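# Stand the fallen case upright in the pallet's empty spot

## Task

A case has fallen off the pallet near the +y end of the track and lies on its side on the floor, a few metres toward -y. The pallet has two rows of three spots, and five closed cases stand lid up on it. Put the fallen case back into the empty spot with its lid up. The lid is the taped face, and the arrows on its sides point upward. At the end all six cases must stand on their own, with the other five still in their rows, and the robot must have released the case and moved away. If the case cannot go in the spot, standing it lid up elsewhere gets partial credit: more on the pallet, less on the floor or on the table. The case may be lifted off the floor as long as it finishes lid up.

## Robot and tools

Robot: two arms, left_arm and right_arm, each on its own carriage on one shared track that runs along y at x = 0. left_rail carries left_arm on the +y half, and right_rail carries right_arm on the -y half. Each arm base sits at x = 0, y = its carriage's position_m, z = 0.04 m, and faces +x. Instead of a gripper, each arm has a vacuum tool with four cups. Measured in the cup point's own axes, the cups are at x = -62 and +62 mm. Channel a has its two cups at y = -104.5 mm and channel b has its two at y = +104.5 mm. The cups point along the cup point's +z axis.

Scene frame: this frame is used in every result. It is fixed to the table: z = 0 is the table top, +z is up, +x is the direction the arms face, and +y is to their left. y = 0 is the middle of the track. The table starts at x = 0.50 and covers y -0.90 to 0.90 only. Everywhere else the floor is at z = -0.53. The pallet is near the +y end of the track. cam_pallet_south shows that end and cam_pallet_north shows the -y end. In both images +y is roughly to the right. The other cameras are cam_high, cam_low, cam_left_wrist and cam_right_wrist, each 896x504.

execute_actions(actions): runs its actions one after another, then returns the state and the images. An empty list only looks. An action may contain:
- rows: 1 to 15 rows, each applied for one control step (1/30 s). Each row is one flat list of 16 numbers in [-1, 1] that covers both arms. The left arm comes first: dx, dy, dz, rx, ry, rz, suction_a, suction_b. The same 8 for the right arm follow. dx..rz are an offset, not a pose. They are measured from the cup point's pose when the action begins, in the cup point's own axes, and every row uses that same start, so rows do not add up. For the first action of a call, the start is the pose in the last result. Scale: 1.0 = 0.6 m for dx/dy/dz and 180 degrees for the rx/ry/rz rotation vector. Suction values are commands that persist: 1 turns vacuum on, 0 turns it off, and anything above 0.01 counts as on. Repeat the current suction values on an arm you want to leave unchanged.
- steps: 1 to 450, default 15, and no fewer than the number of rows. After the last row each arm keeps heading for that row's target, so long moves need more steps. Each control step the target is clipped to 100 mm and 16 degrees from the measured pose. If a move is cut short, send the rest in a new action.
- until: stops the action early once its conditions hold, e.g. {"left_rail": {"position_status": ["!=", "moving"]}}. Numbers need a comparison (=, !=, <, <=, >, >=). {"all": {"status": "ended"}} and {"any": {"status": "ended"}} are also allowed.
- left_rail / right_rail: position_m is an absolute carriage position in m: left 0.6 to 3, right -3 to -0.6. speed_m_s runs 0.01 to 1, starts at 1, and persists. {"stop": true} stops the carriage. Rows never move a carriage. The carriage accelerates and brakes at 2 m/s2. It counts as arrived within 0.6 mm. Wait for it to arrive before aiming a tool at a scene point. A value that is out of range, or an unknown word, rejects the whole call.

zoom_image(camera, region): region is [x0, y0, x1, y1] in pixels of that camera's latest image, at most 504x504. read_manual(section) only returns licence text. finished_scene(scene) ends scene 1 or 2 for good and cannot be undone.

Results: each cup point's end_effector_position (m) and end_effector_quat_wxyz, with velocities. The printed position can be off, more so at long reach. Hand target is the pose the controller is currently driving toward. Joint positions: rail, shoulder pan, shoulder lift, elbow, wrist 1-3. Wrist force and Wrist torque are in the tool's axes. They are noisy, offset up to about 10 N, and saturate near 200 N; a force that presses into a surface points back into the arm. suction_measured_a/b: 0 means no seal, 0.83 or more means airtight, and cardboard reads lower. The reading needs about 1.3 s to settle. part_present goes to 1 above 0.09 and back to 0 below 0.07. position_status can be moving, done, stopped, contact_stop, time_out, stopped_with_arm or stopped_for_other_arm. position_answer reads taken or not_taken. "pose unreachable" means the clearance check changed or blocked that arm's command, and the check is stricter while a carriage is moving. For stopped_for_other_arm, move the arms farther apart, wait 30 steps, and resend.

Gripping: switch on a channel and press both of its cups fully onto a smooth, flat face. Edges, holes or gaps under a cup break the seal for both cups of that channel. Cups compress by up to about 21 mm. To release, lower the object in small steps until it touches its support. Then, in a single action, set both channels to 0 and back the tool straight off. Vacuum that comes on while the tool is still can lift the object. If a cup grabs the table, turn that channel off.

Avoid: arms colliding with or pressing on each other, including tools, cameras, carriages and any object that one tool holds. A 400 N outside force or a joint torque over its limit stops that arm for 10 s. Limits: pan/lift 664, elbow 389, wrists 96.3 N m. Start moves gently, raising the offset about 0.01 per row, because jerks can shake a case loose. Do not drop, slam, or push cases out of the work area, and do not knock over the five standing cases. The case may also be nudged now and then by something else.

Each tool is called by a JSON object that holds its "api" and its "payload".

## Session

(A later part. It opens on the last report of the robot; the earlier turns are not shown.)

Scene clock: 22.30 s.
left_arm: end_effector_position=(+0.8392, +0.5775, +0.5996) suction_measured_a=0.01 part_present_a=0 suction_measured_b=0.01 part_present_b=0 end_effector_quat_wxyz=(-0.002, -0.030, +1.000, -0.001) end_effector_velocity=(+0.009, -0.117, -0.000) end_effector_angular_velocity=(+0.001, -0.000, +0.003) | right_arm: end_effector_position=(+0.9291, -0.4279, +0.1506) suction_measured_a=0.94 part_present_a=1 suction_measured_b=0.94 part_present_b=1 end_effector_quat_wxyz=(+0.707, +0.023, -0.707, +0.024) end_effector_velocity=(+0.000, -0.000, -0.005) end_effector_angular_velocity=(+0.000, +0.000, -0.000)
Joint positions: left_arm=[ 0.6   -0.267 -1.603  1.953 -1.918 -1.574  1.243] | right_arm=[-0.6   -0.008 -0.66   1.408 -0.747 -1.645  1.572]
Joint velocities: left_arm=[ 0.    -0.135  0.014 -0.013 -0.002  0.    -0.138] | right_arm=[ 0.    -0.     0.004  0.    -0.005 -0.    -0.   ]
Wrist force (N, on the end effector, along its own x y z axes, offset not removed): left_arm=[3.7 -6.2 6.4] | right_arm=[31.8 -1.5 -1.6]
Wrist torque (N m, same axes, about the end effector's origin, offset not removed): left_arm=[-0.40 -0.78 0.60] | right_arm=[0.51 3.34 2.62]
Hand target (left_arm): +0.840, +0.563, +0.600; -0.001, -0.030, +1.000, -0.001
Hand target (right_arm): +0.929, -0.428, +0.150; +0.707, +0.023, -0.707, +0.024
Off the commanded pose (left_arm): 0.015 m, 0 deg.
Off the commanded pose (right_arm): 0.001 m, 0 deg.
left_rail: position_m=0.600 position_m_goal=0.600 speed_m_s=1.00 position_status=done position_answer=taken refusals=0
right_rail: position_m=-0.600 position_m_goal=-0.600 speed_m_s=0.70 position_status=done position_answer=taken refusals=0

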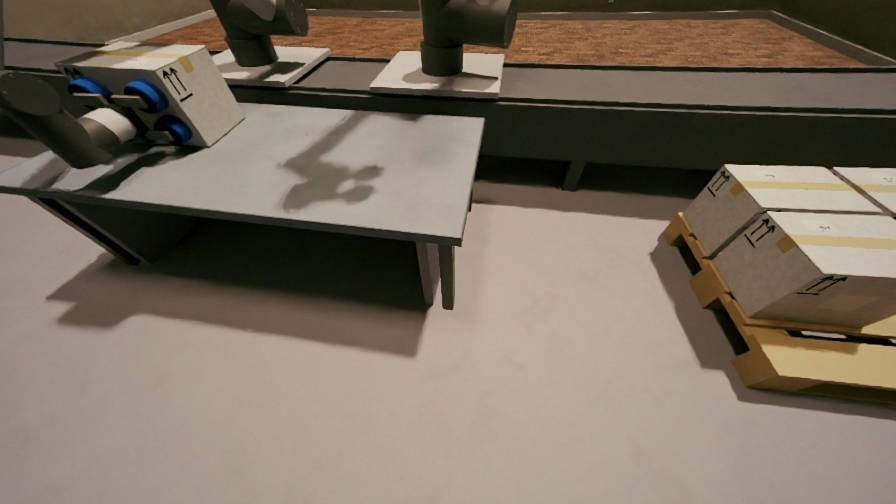

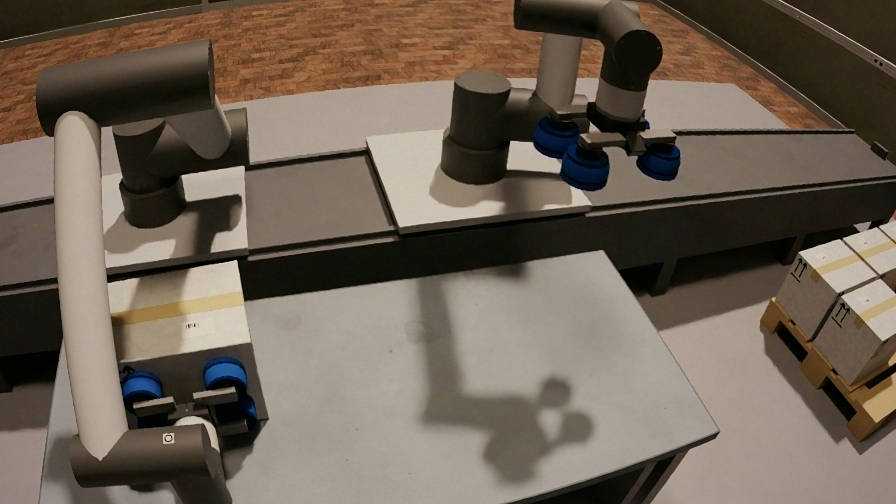

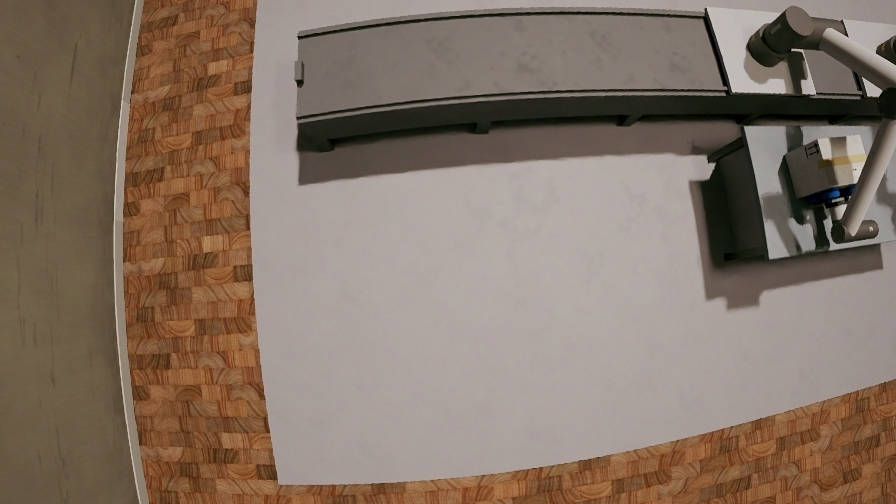

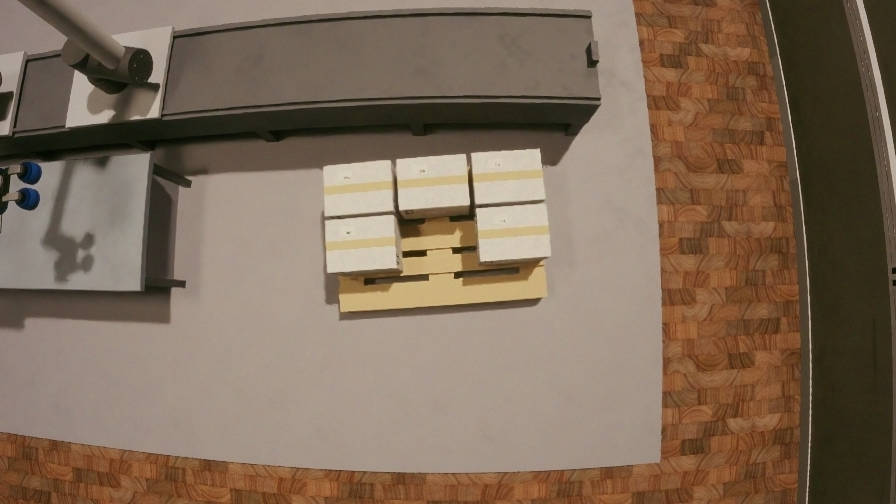

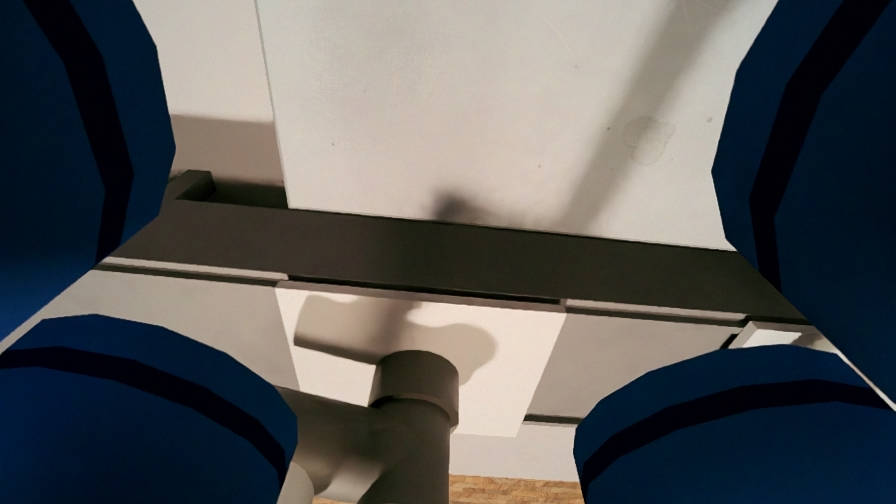

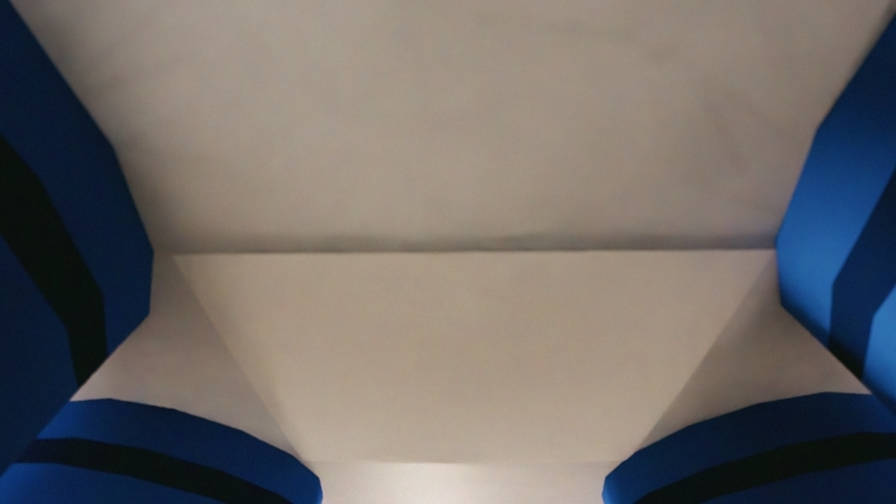

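{"api": "execute_actions", "payload": {"actions": [{"rows":[
[0,-0.035,0,0,0,0,0,0, -0.003,0,0,0,0,0,1,1],
[0,-0.055,0,0,0,0,0,0, -0.005,0,0,0,0,0,1,1],
[0,-0.085,0,0,0,0,0,0, -0.007,0,0,0,0,0,1,1],
[0,-0.115,0,0,0,0,0,0, -0.0077,0,0,0,0,0,1,1],
[0,-0.145,0,0,0,0,0,0, -0.0077,0,0,0,0,0,1,1],
[0,-0.175,0,0,0,0,0,0, -0.0077,0,0,0,0,0,1,1]],"steps":12}]}}

Scene clock: 22.93 s.
left_arm: end_effector_position=(+0.8442, +0.4877, +0.5998) suction_measured_a=0.01 part_present_a=0 suction_measured_b=0.01 part_present_b=0 end_effector_quat_wxyz=(-0.002, -0.030, +1.000, -0.001) end_effector_velocity=(+0.009, -0.117, -0.000) end_effector_angular_velocity=(+0.001, +0.001, +0.002) | right_arm: end_effector_position=(+0.9291, -0.4280, +0.1464) suction_measured_a=0.94 part_present_a=1 suction_measured_b=0.94 part_present_b=1 end_effector_quat_wxyz=(+0.707, +0.023, -0.707, +0.024) end_effector_velocity=(-0.000, -0.000, -0.003) end_effector_angular_velocity=(+0.000, +0.000, +0.000)
Joint positions: left_arm=[ 0.6   -0.369 -1.589  1.939 -1.919 -1.575  1.143] | right_arm=[-0.6   -0.008 -0.657  1.408 -0.751 -1.645  1.572]
Joint velocities: left_arm=[ 0.    -0.128  0.029 -0.028 -0.001 -0.    -0.13 ] | right_arm=[ 0.    -0.     0.002  0.    -0.002 -0.    -0.   ]
Wrist force (N, on the end effector, along its own x y z axes, offset not removed): left_arm=[-0.1 -5.2 5.7] | right_arm=[34.6 -0.8 -0.1]
Wrist torque (N m, same axes, about the end effector's origin, offset not removed): left_arm=[-0.32 -0.43 0.64] | right_arm=[0.58 3.10 2.54]
Hand target (left_arm): +0.845, +0.473, +0.600; -0.002, -0.030, +1.000, -0.001
Hand target (right_arm): +0.929, -0.428, +0.146; +0.707, +0.023, -0.707, +0.024
Off the commanded pose (left_arm): 0.015 m, 0 deg.
Off the commanded pose (right_arm): 0.000 m, 0 deg.
left_rail: position_m=0.600 position_m_goal=0.600 speed_m_s=1.00 position_status=done position_answer=taken refusals=0
right_rail: position_m=-0.600 position_m_goal=-0.600 speed_m_s=0.70 position_status=done position_answer=taken refusals=0

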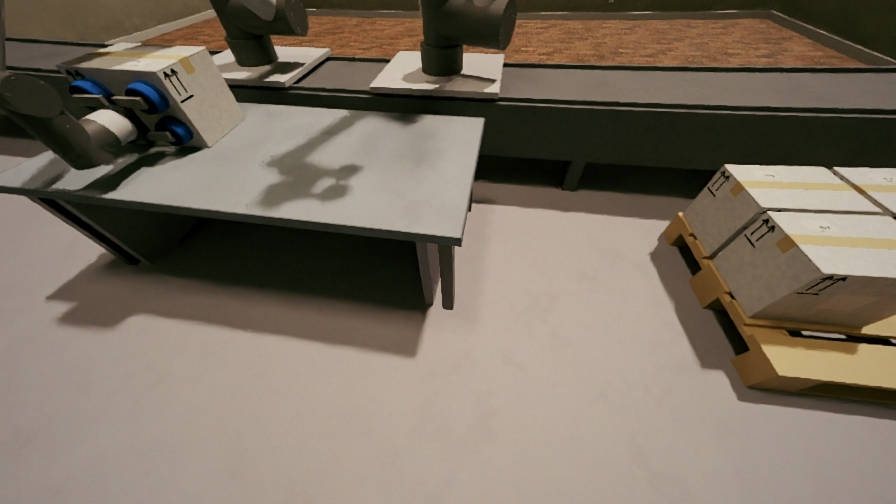

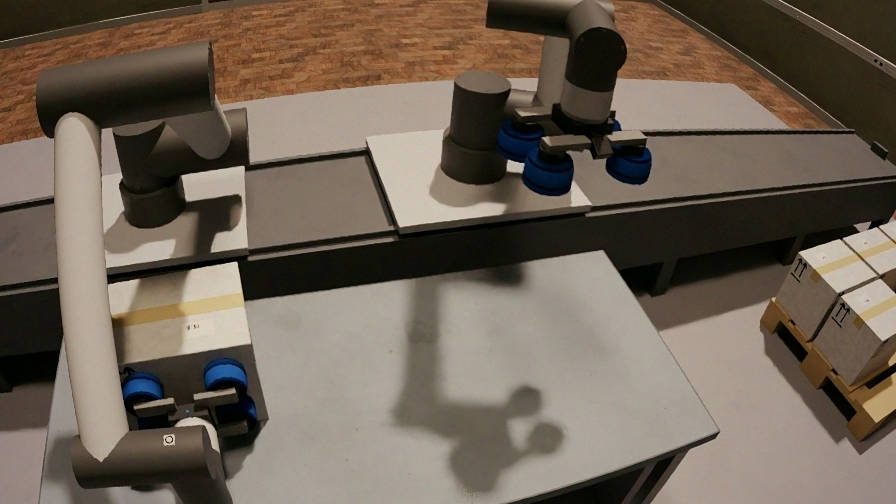

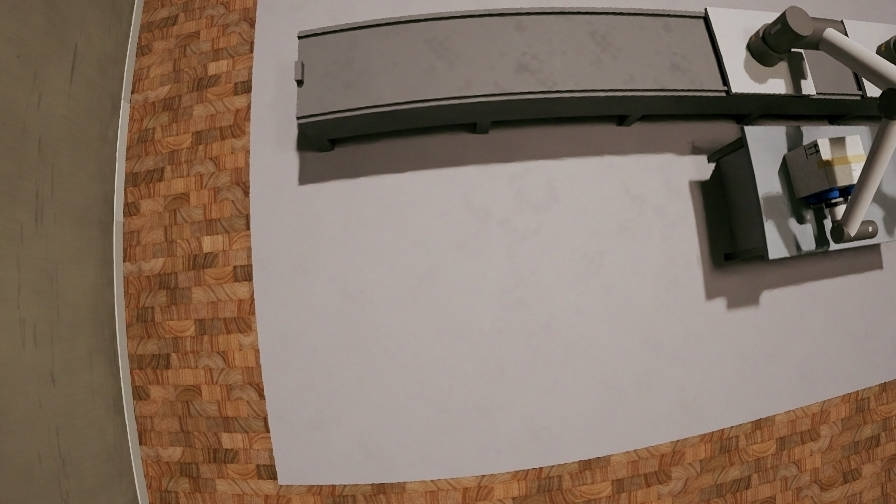

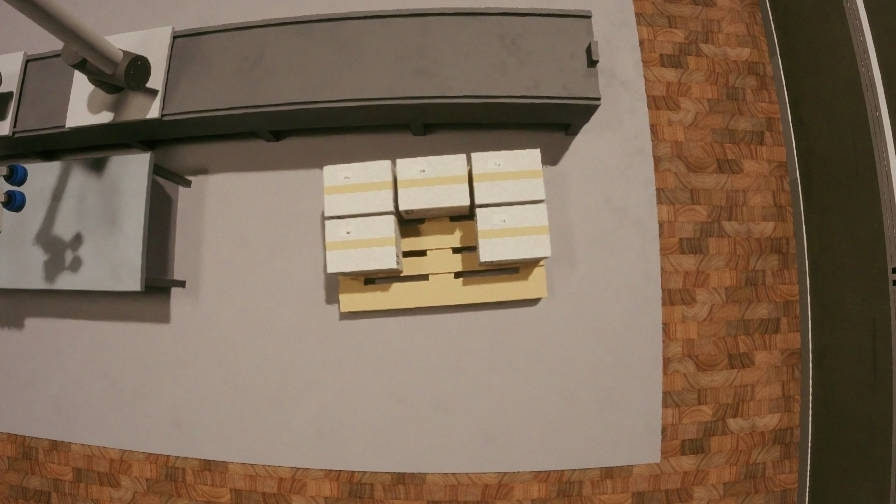

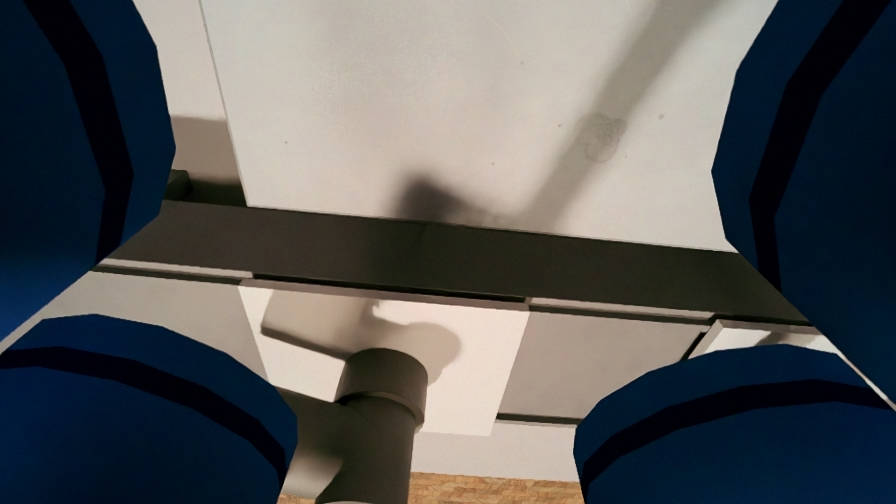

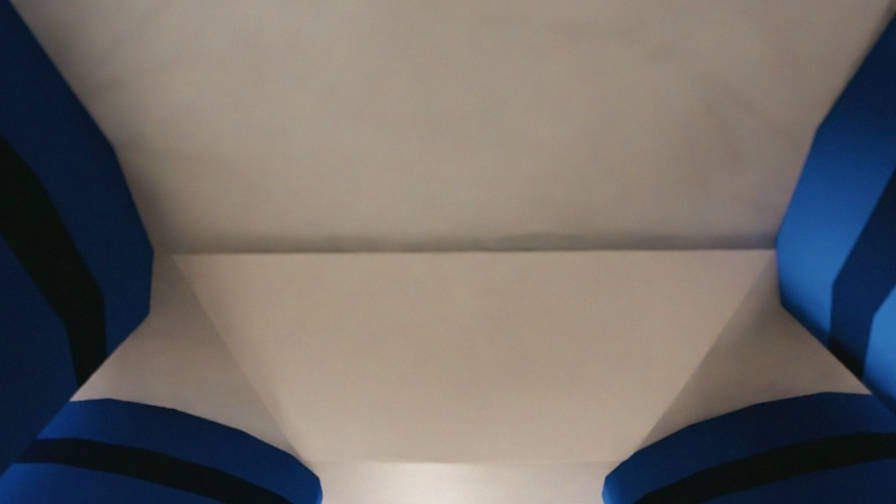

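{"api": "execute_actions", "payload": {"actions": [{"rows":[
[0,-0.025,0,0,0,0,0,0, -0.002,0,0,0,0,0,1,1],
[0,-0.025,0,0,0,0,0,0, -0.004,0,0,0,0,0,1,1],
[0,-0.025,0,0,0,0,0,0, -0.006,0,0,0,0,0,1,1]],"steps":10}]}}

Scene clock: 24.20 s.
left_arm: end_effector_position=(+0.8453, +0.4728, +0.5997) suction_measured_a=0.01 part_present_a=0 suction_measured_b=0.01 part_present_b=0 end_effector_quat_wxyz=(-0.002, -0.030, +1.000, -0.001) end_effector_velocity=(-0.001, -0.000, -0.000) end_effector_angular_velocity=(-0.001, +0.000, -0.001) | right_arm: end_effector_position=(+0.9291, -0.4282, +0.1441) suction_measured_a=0.94 part_present_a=1 suction_measured_b=0.94 part_present_b=1 end_effector_quat_wxyz=(+0.707, +0.023, -0.707, +0.023) end_effector_velocity=(+0.000, -0.000, -0.003) end_effector_angular_velocity=(-0.000, -0.002, +0.000)
Joint positions: left_arm=[ 0.6   -0.385 -1.585  1.935 -1.919 -1.575  1.126] | right_arm=[-0.6   -0.009 -0.655  1.408 -0.752 -1.645  1.571]
Joint velocities: left_arm=[ 0.    -0.    -0.001  0.001 -0.    -0.001  0.001] | right_arm=[-0.    -0.     0.002 -0.    -0.004 -0.    -0.   ]
Wrist force (N, on the end effector, along its own x y z axes, offset not removed): left_arm=[3.4 -0.9 4.3] | right_arm=[200.0 -35.6 -36.4]
Wrist torque (N m, same axes, about the end effector's origin, offset not removed): left_arm=[0.20 -0.86 0.64] | right_arm=[-3.60 -6.80 -20.00]
Hand target (left_arm): +0.845, +0.473, +0.600; -0.002, -0.030, +1.000, -0.001
Hand target (right_arm): +0.929, -0.428, +0.143; +0.707, +0.023, -0.707, +0.024
Off the commanded pose (left_arm): 0.000 m, 0 deg.
Off the commanded pose (right_arm): 0.001 m, 0 deg.
left_rail: position_m=0.600 position_m_goal=0.600 speed_m_s=1.00 position_status=done position_answer=taken refusals=0
right_rail: position_m=-0.600 position_m_goal=-0.600 speed_m_s=0.70 position_status=done position_answer=taken refusals=0

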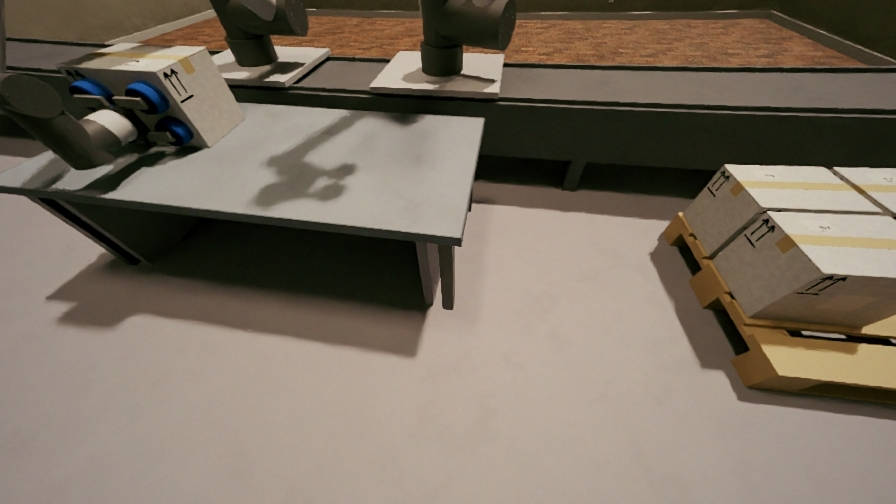

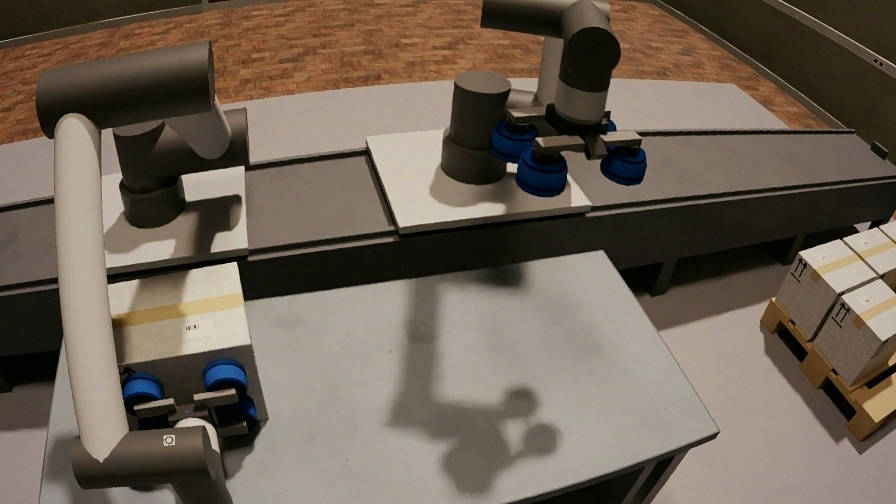

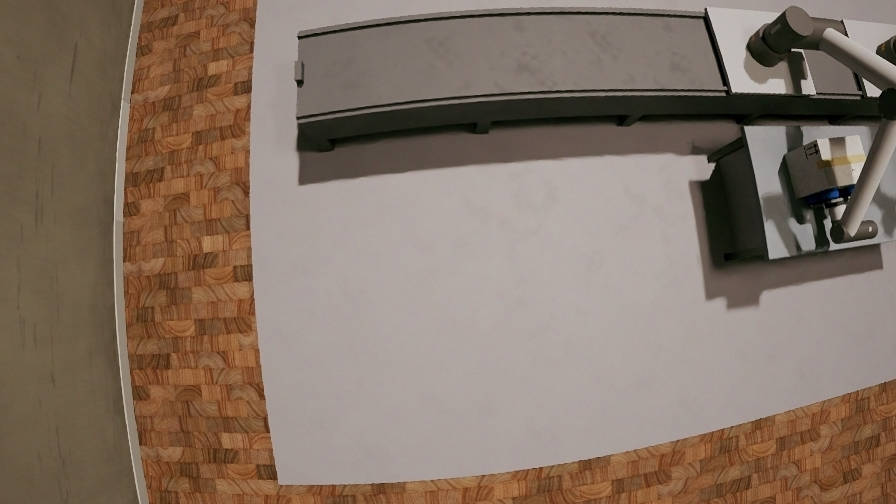

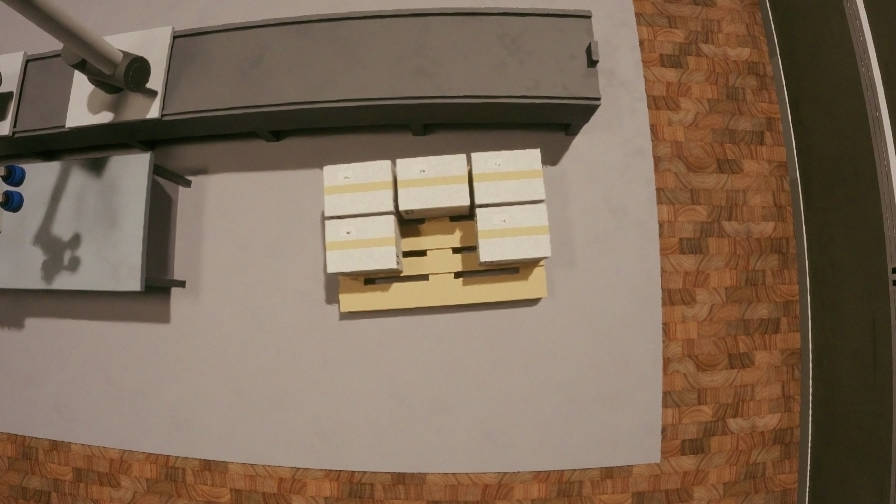

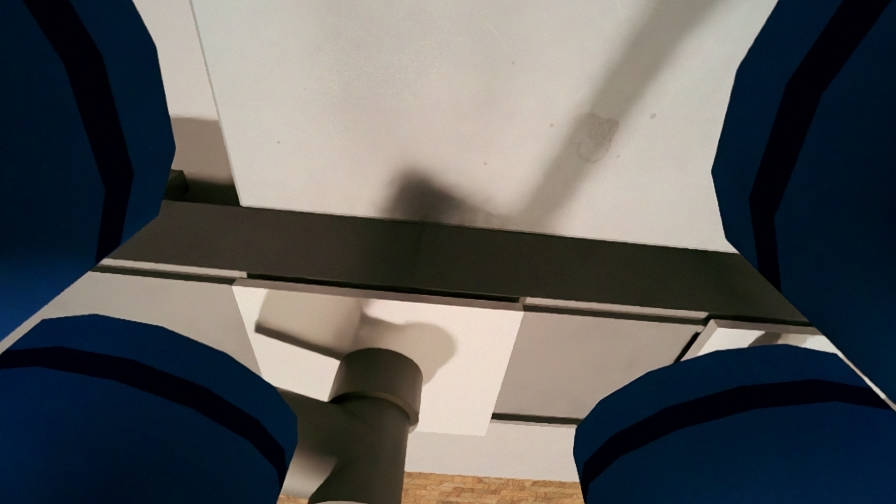

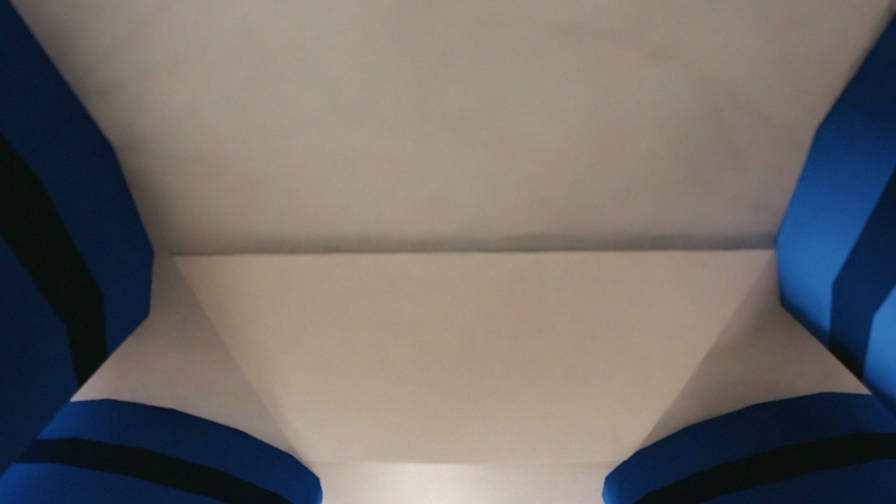

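{"api": "execute_actions", "payload": {"actions": [{"rows":[
[0,0,0,0,0,0,0,0, 0.002,0,-0.005,0,0,0,0,0],
[0,0,0,0,0,0,0,0, 0.002,0,-0.015,0,0,0,0,0],
[0,0,0,0,0,0,0,0, 0.002,0,-0.025,0,0,0,0,0],
[0,0,0,0,0,0,0,0, 0.002,0,-0.035,0,0,0,0,0],
[0,0,0,0,0,0,0,0, 0.002,0,-0.05,0,0,0,0,0],
[0,0,0,0,0,0,0,0, 0.002,0,-0.07,0,0,0,0,0],
[0,0,0,0,0,0,0,0, 0.005,0,-0.10,0,0,0,0,0],
[0,0,0,0,0,0,0,0, 0.02,0,-0.13,0,0,0,0,0],
[0,0,0,0,0,0,0,0, 0.04,0,-0.15,0,0,0,0,0]],"steps":18}]}}

Scene clock: 25.13 s.
left_arm: end_effector_position=(+0.8452, +0.4727, +0.5998) suction_measured_a=0.01 part_present_a=0 suction_measured_b=0.01 part_present_b=0 end_effector_quat_wxyz=(-0.002, -0.030, +1.000, -0.001) end_effector_velocity=(+0.000, -0.000, -0.000) end_effector_angular_velocity=(+0.000, -0.000, +0.000) | right_arm: end_effector_position=(+1.0116, -0.4228, +0.1655) suction_measured_a=0.00 part_present_a=0 suction_measured_b=0.00 part_present_b=0 end_effector_quat_wxyz=(+0.707, +0.023, -0.707, +0.023) end_effector_velocity=(+0.055, +0.004, +0.018) end_effector_angular_velocity=(+0.000, +0.008, +0.001)
Joint positions: left_arm=[ 0.6   -0.385 -1.585  1.935 -1.919 -1.575  1.126] | right_arm=[-0.6   -0.004 -0.595  1.235 -0.64  -1.64   1.571]
Joint velocities: left_arm=[ 0.  0.  0. -0.  0.  0. -0.] | right_arm=[ 0.     0.003  0.044 -0.126  0.089  0.003 -0.   ]
Wrist force (N, on the end effector, along its own x y z axes, offset not removed): left_arm=[3.3 -2.8 7.6] | right_arm=[6.5 0.0 -0.4]
Wrist torque (N m, same axes, about the end effector's origin, offset not removed): left_arm=[-0.08 -0.97 0.53] | right_arm=[0.24 -1.29 0.36]
Hand target (left_arm): +0.845, +0.473, +0.600; -0.002, -0.030, +1.000, -0.001
Hand target (right_arm): +1.019, -0.422, +0.168; +0.707, +0.023, -0.707, +0.023
Off the commanded pose (left_arm): 0.000 m, 0 deg.
Off the commanded pose (right_arm): 0.008 m, 0 deg.
left_rail: position_m=0.600 position_m_goal=0.600 speed_m_s=1.00 position_status=done position_answer=taken refusals=0
right_rail: position_m=-0.600 position_m_goal=-0.600 speed_m_s=0.70 position_status=done position_answer=taken refusals=0

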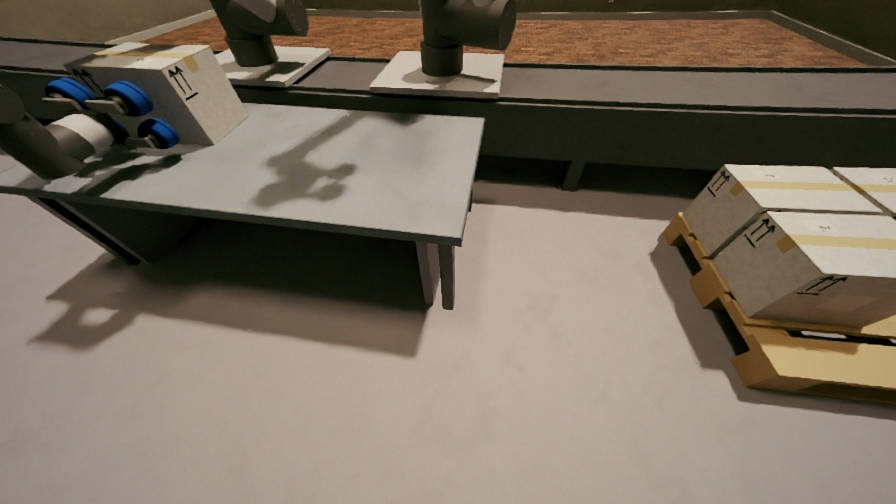

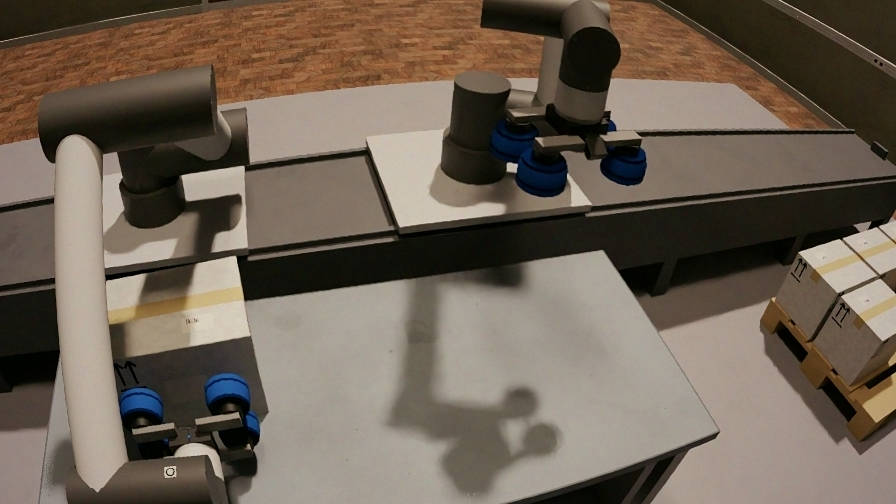

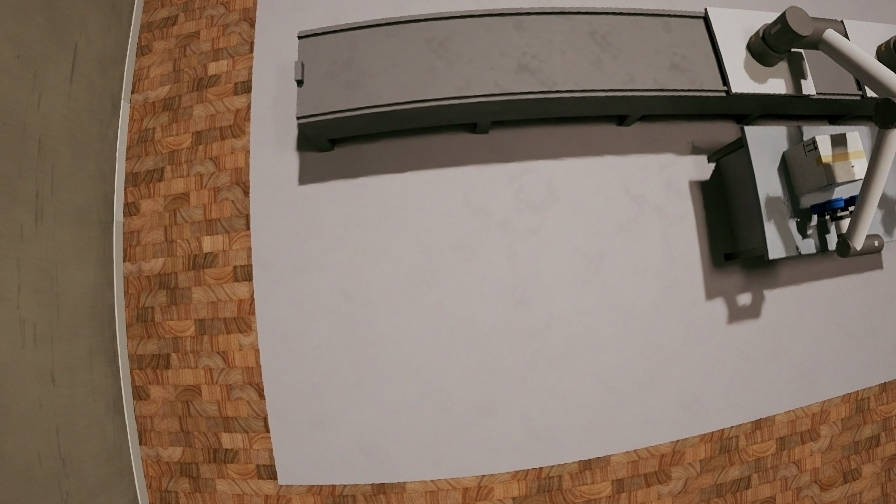

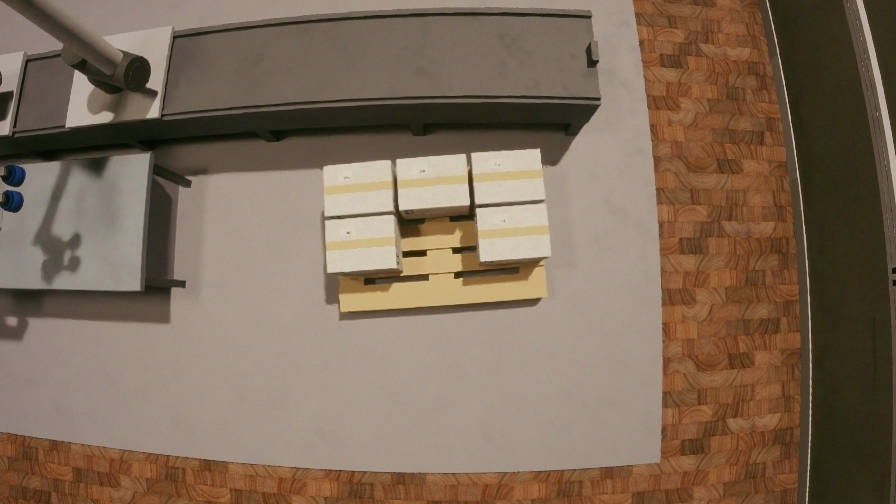

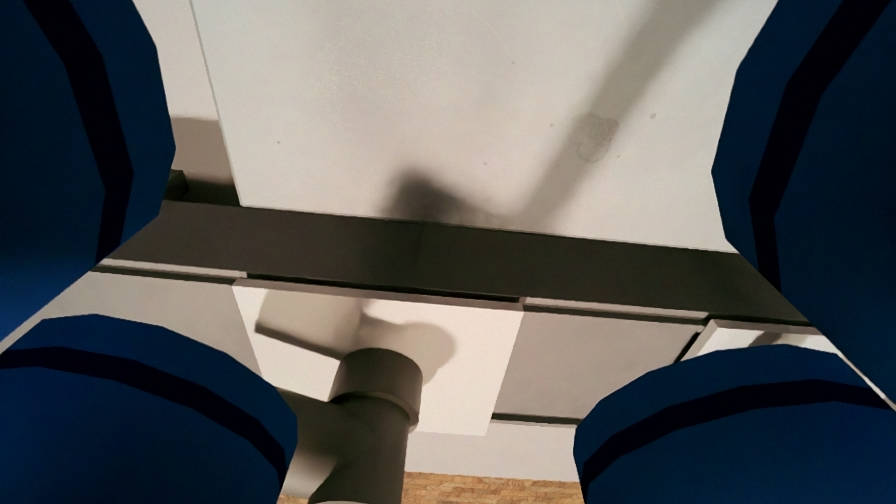

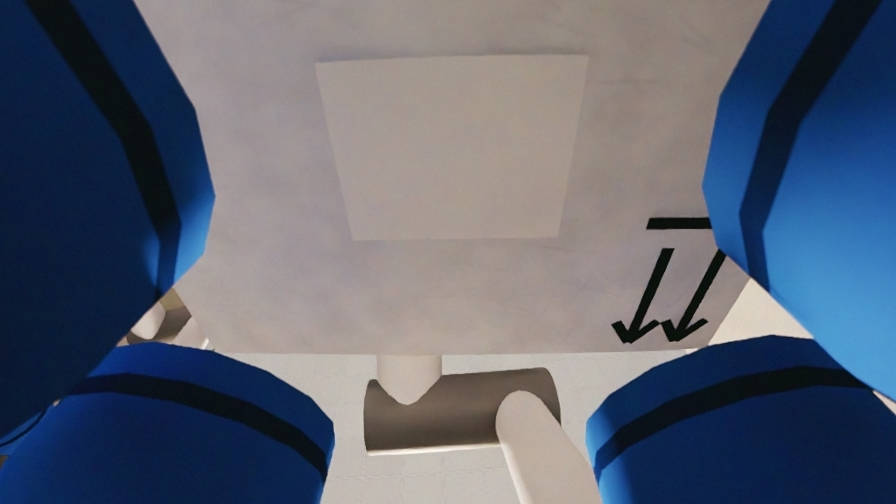

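{"api": "execute_actions", "payload": {"actions": [{"right_rail":{"position_m":-1.8,"speed_m_s":1.0},"steps":1}]}}

Scene clock: 25.57 s.
left_arm: end_effector_position=(+0.8452, +0.4727, +0.5997) suction_measured_a=0.01 part_present_a=0 suction_measured_b=0.01 part_present_b=0 end_effector_quat_wxyz=(-0.002, -0.030, +1.000, -0.001) end_effector_velocity=(+0.000, -0.000, -0.000) end_effector_angular_velocity=(+0.000, +0.000, +0.000) | right_arm: end_effector_position=(+1.0185, -0.4224, +0.1679) suction_measured_a=0.00 part_present_a=0 suction_measured_b=0.00 part_present_b=0 end_effector_quat_wxyz=(+0.707, +0.023, -0.707, +0.023) end_effector_velocity=(+0.002, -0.011, +0.001) end_effector_angular_velocity=(+0.000, +0.000, +0.001)
Joint positions: left_arm=[ 0.6   -0.385 -1.585  1.935 -1.919 -1.575  1.126] | right_arm=[-0.6   -0.003 -0.59   1.219 -0.629 -1.64   1.571]
Joint velocities: left_arm=[ 0. -0.  0. -0.  0.  0. -0.] | right_arm=[-0.012  0.001  0.002 -0.006  0.004  0.     0.   ]
Wrist force (N, on the end effector, along its own x y z axes, offset not removed): left_arm=[2.7 -2.3 4.4] | right_arm=[3.1 -1.5 -2.7]
Wrist torque (N m, same axes, about the end effector's origin, offset not removed): left_arm=[0.00 -0.77 0.62] | right_arm=[0.03 -0.77 0.34]
Hand target (left_arm): +0.845, +0.473, +0.600; -0.002, -0.030, +1.000, -0.001
Hand target (right_arm): +1.019, -0.425, +0.168; +0.707, +0.023, -0.707, +0.023
Off the commanded pose (left_arm): 0.000 m, 0 deg.
Off the commanded pose (right_arm): 0.000 m, 0 deg.
left_rail: position_m=0.600 position_m_goal=0.600 speed_m_s=1.00 position_status=done position_answer=taken refusals=0
right_rail: position_m=-0.600 position_m_goal=-1.800 speed_m_s=1.00 position_status=moving position_answer=taken refusals=0

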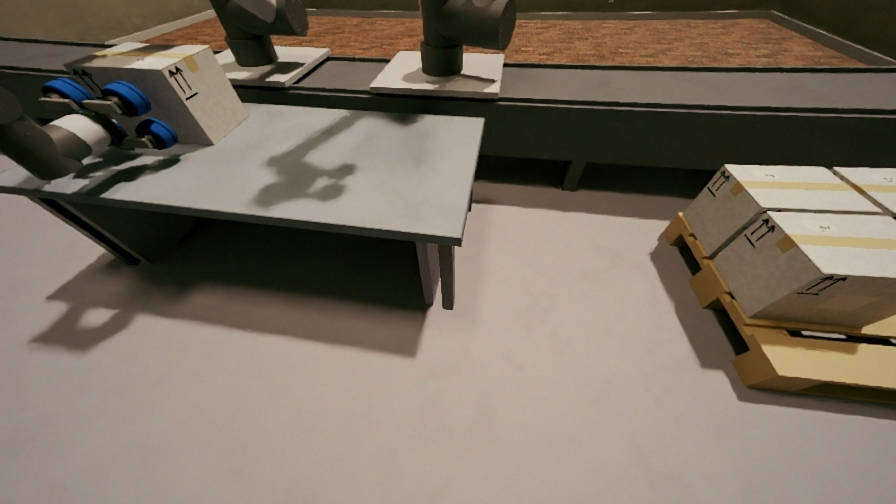

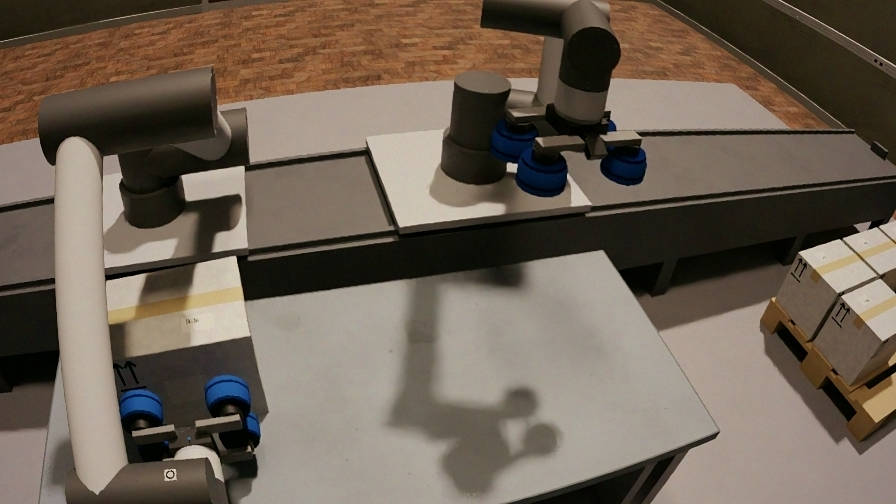

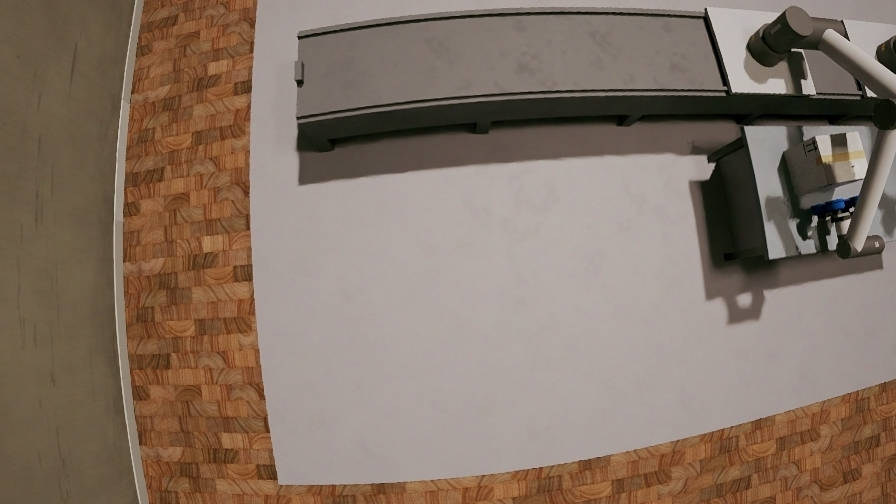

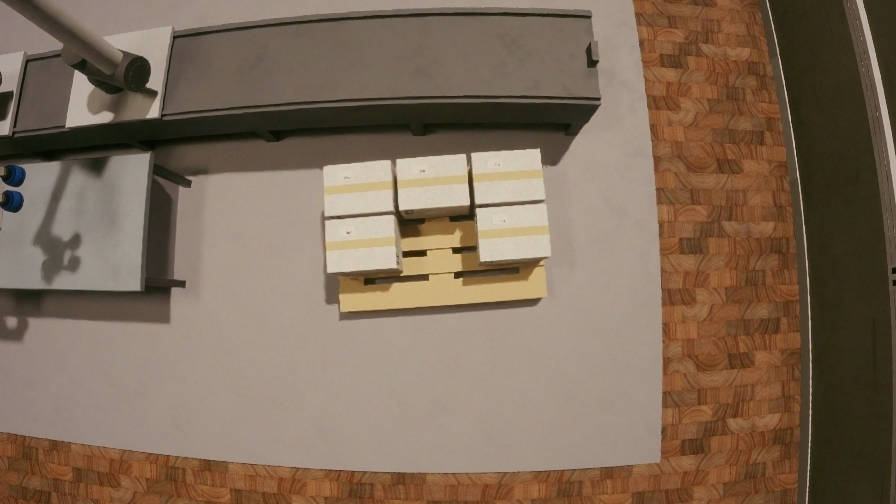

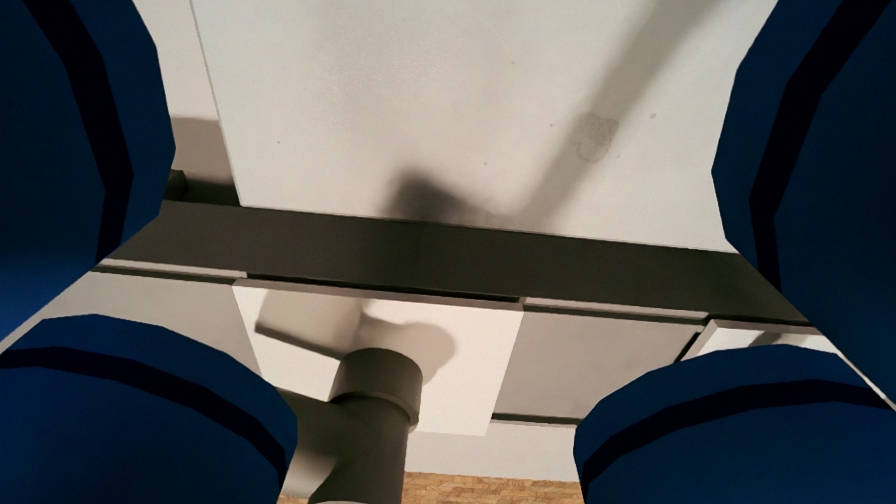

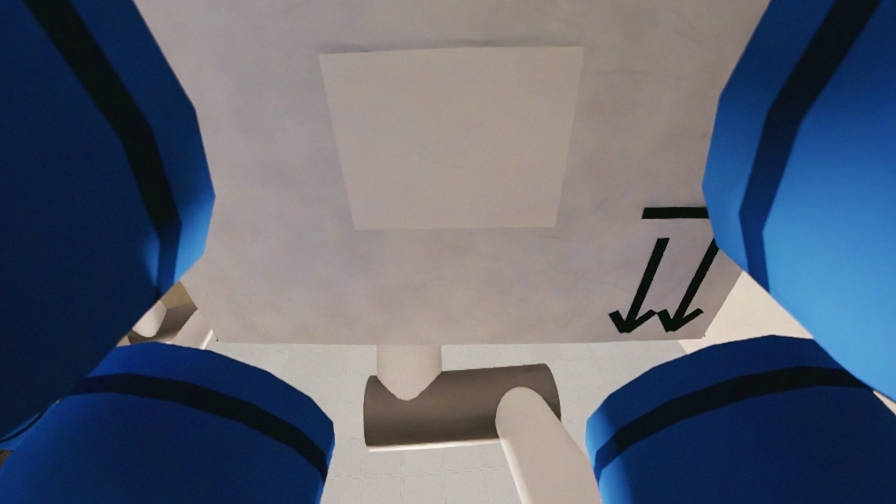

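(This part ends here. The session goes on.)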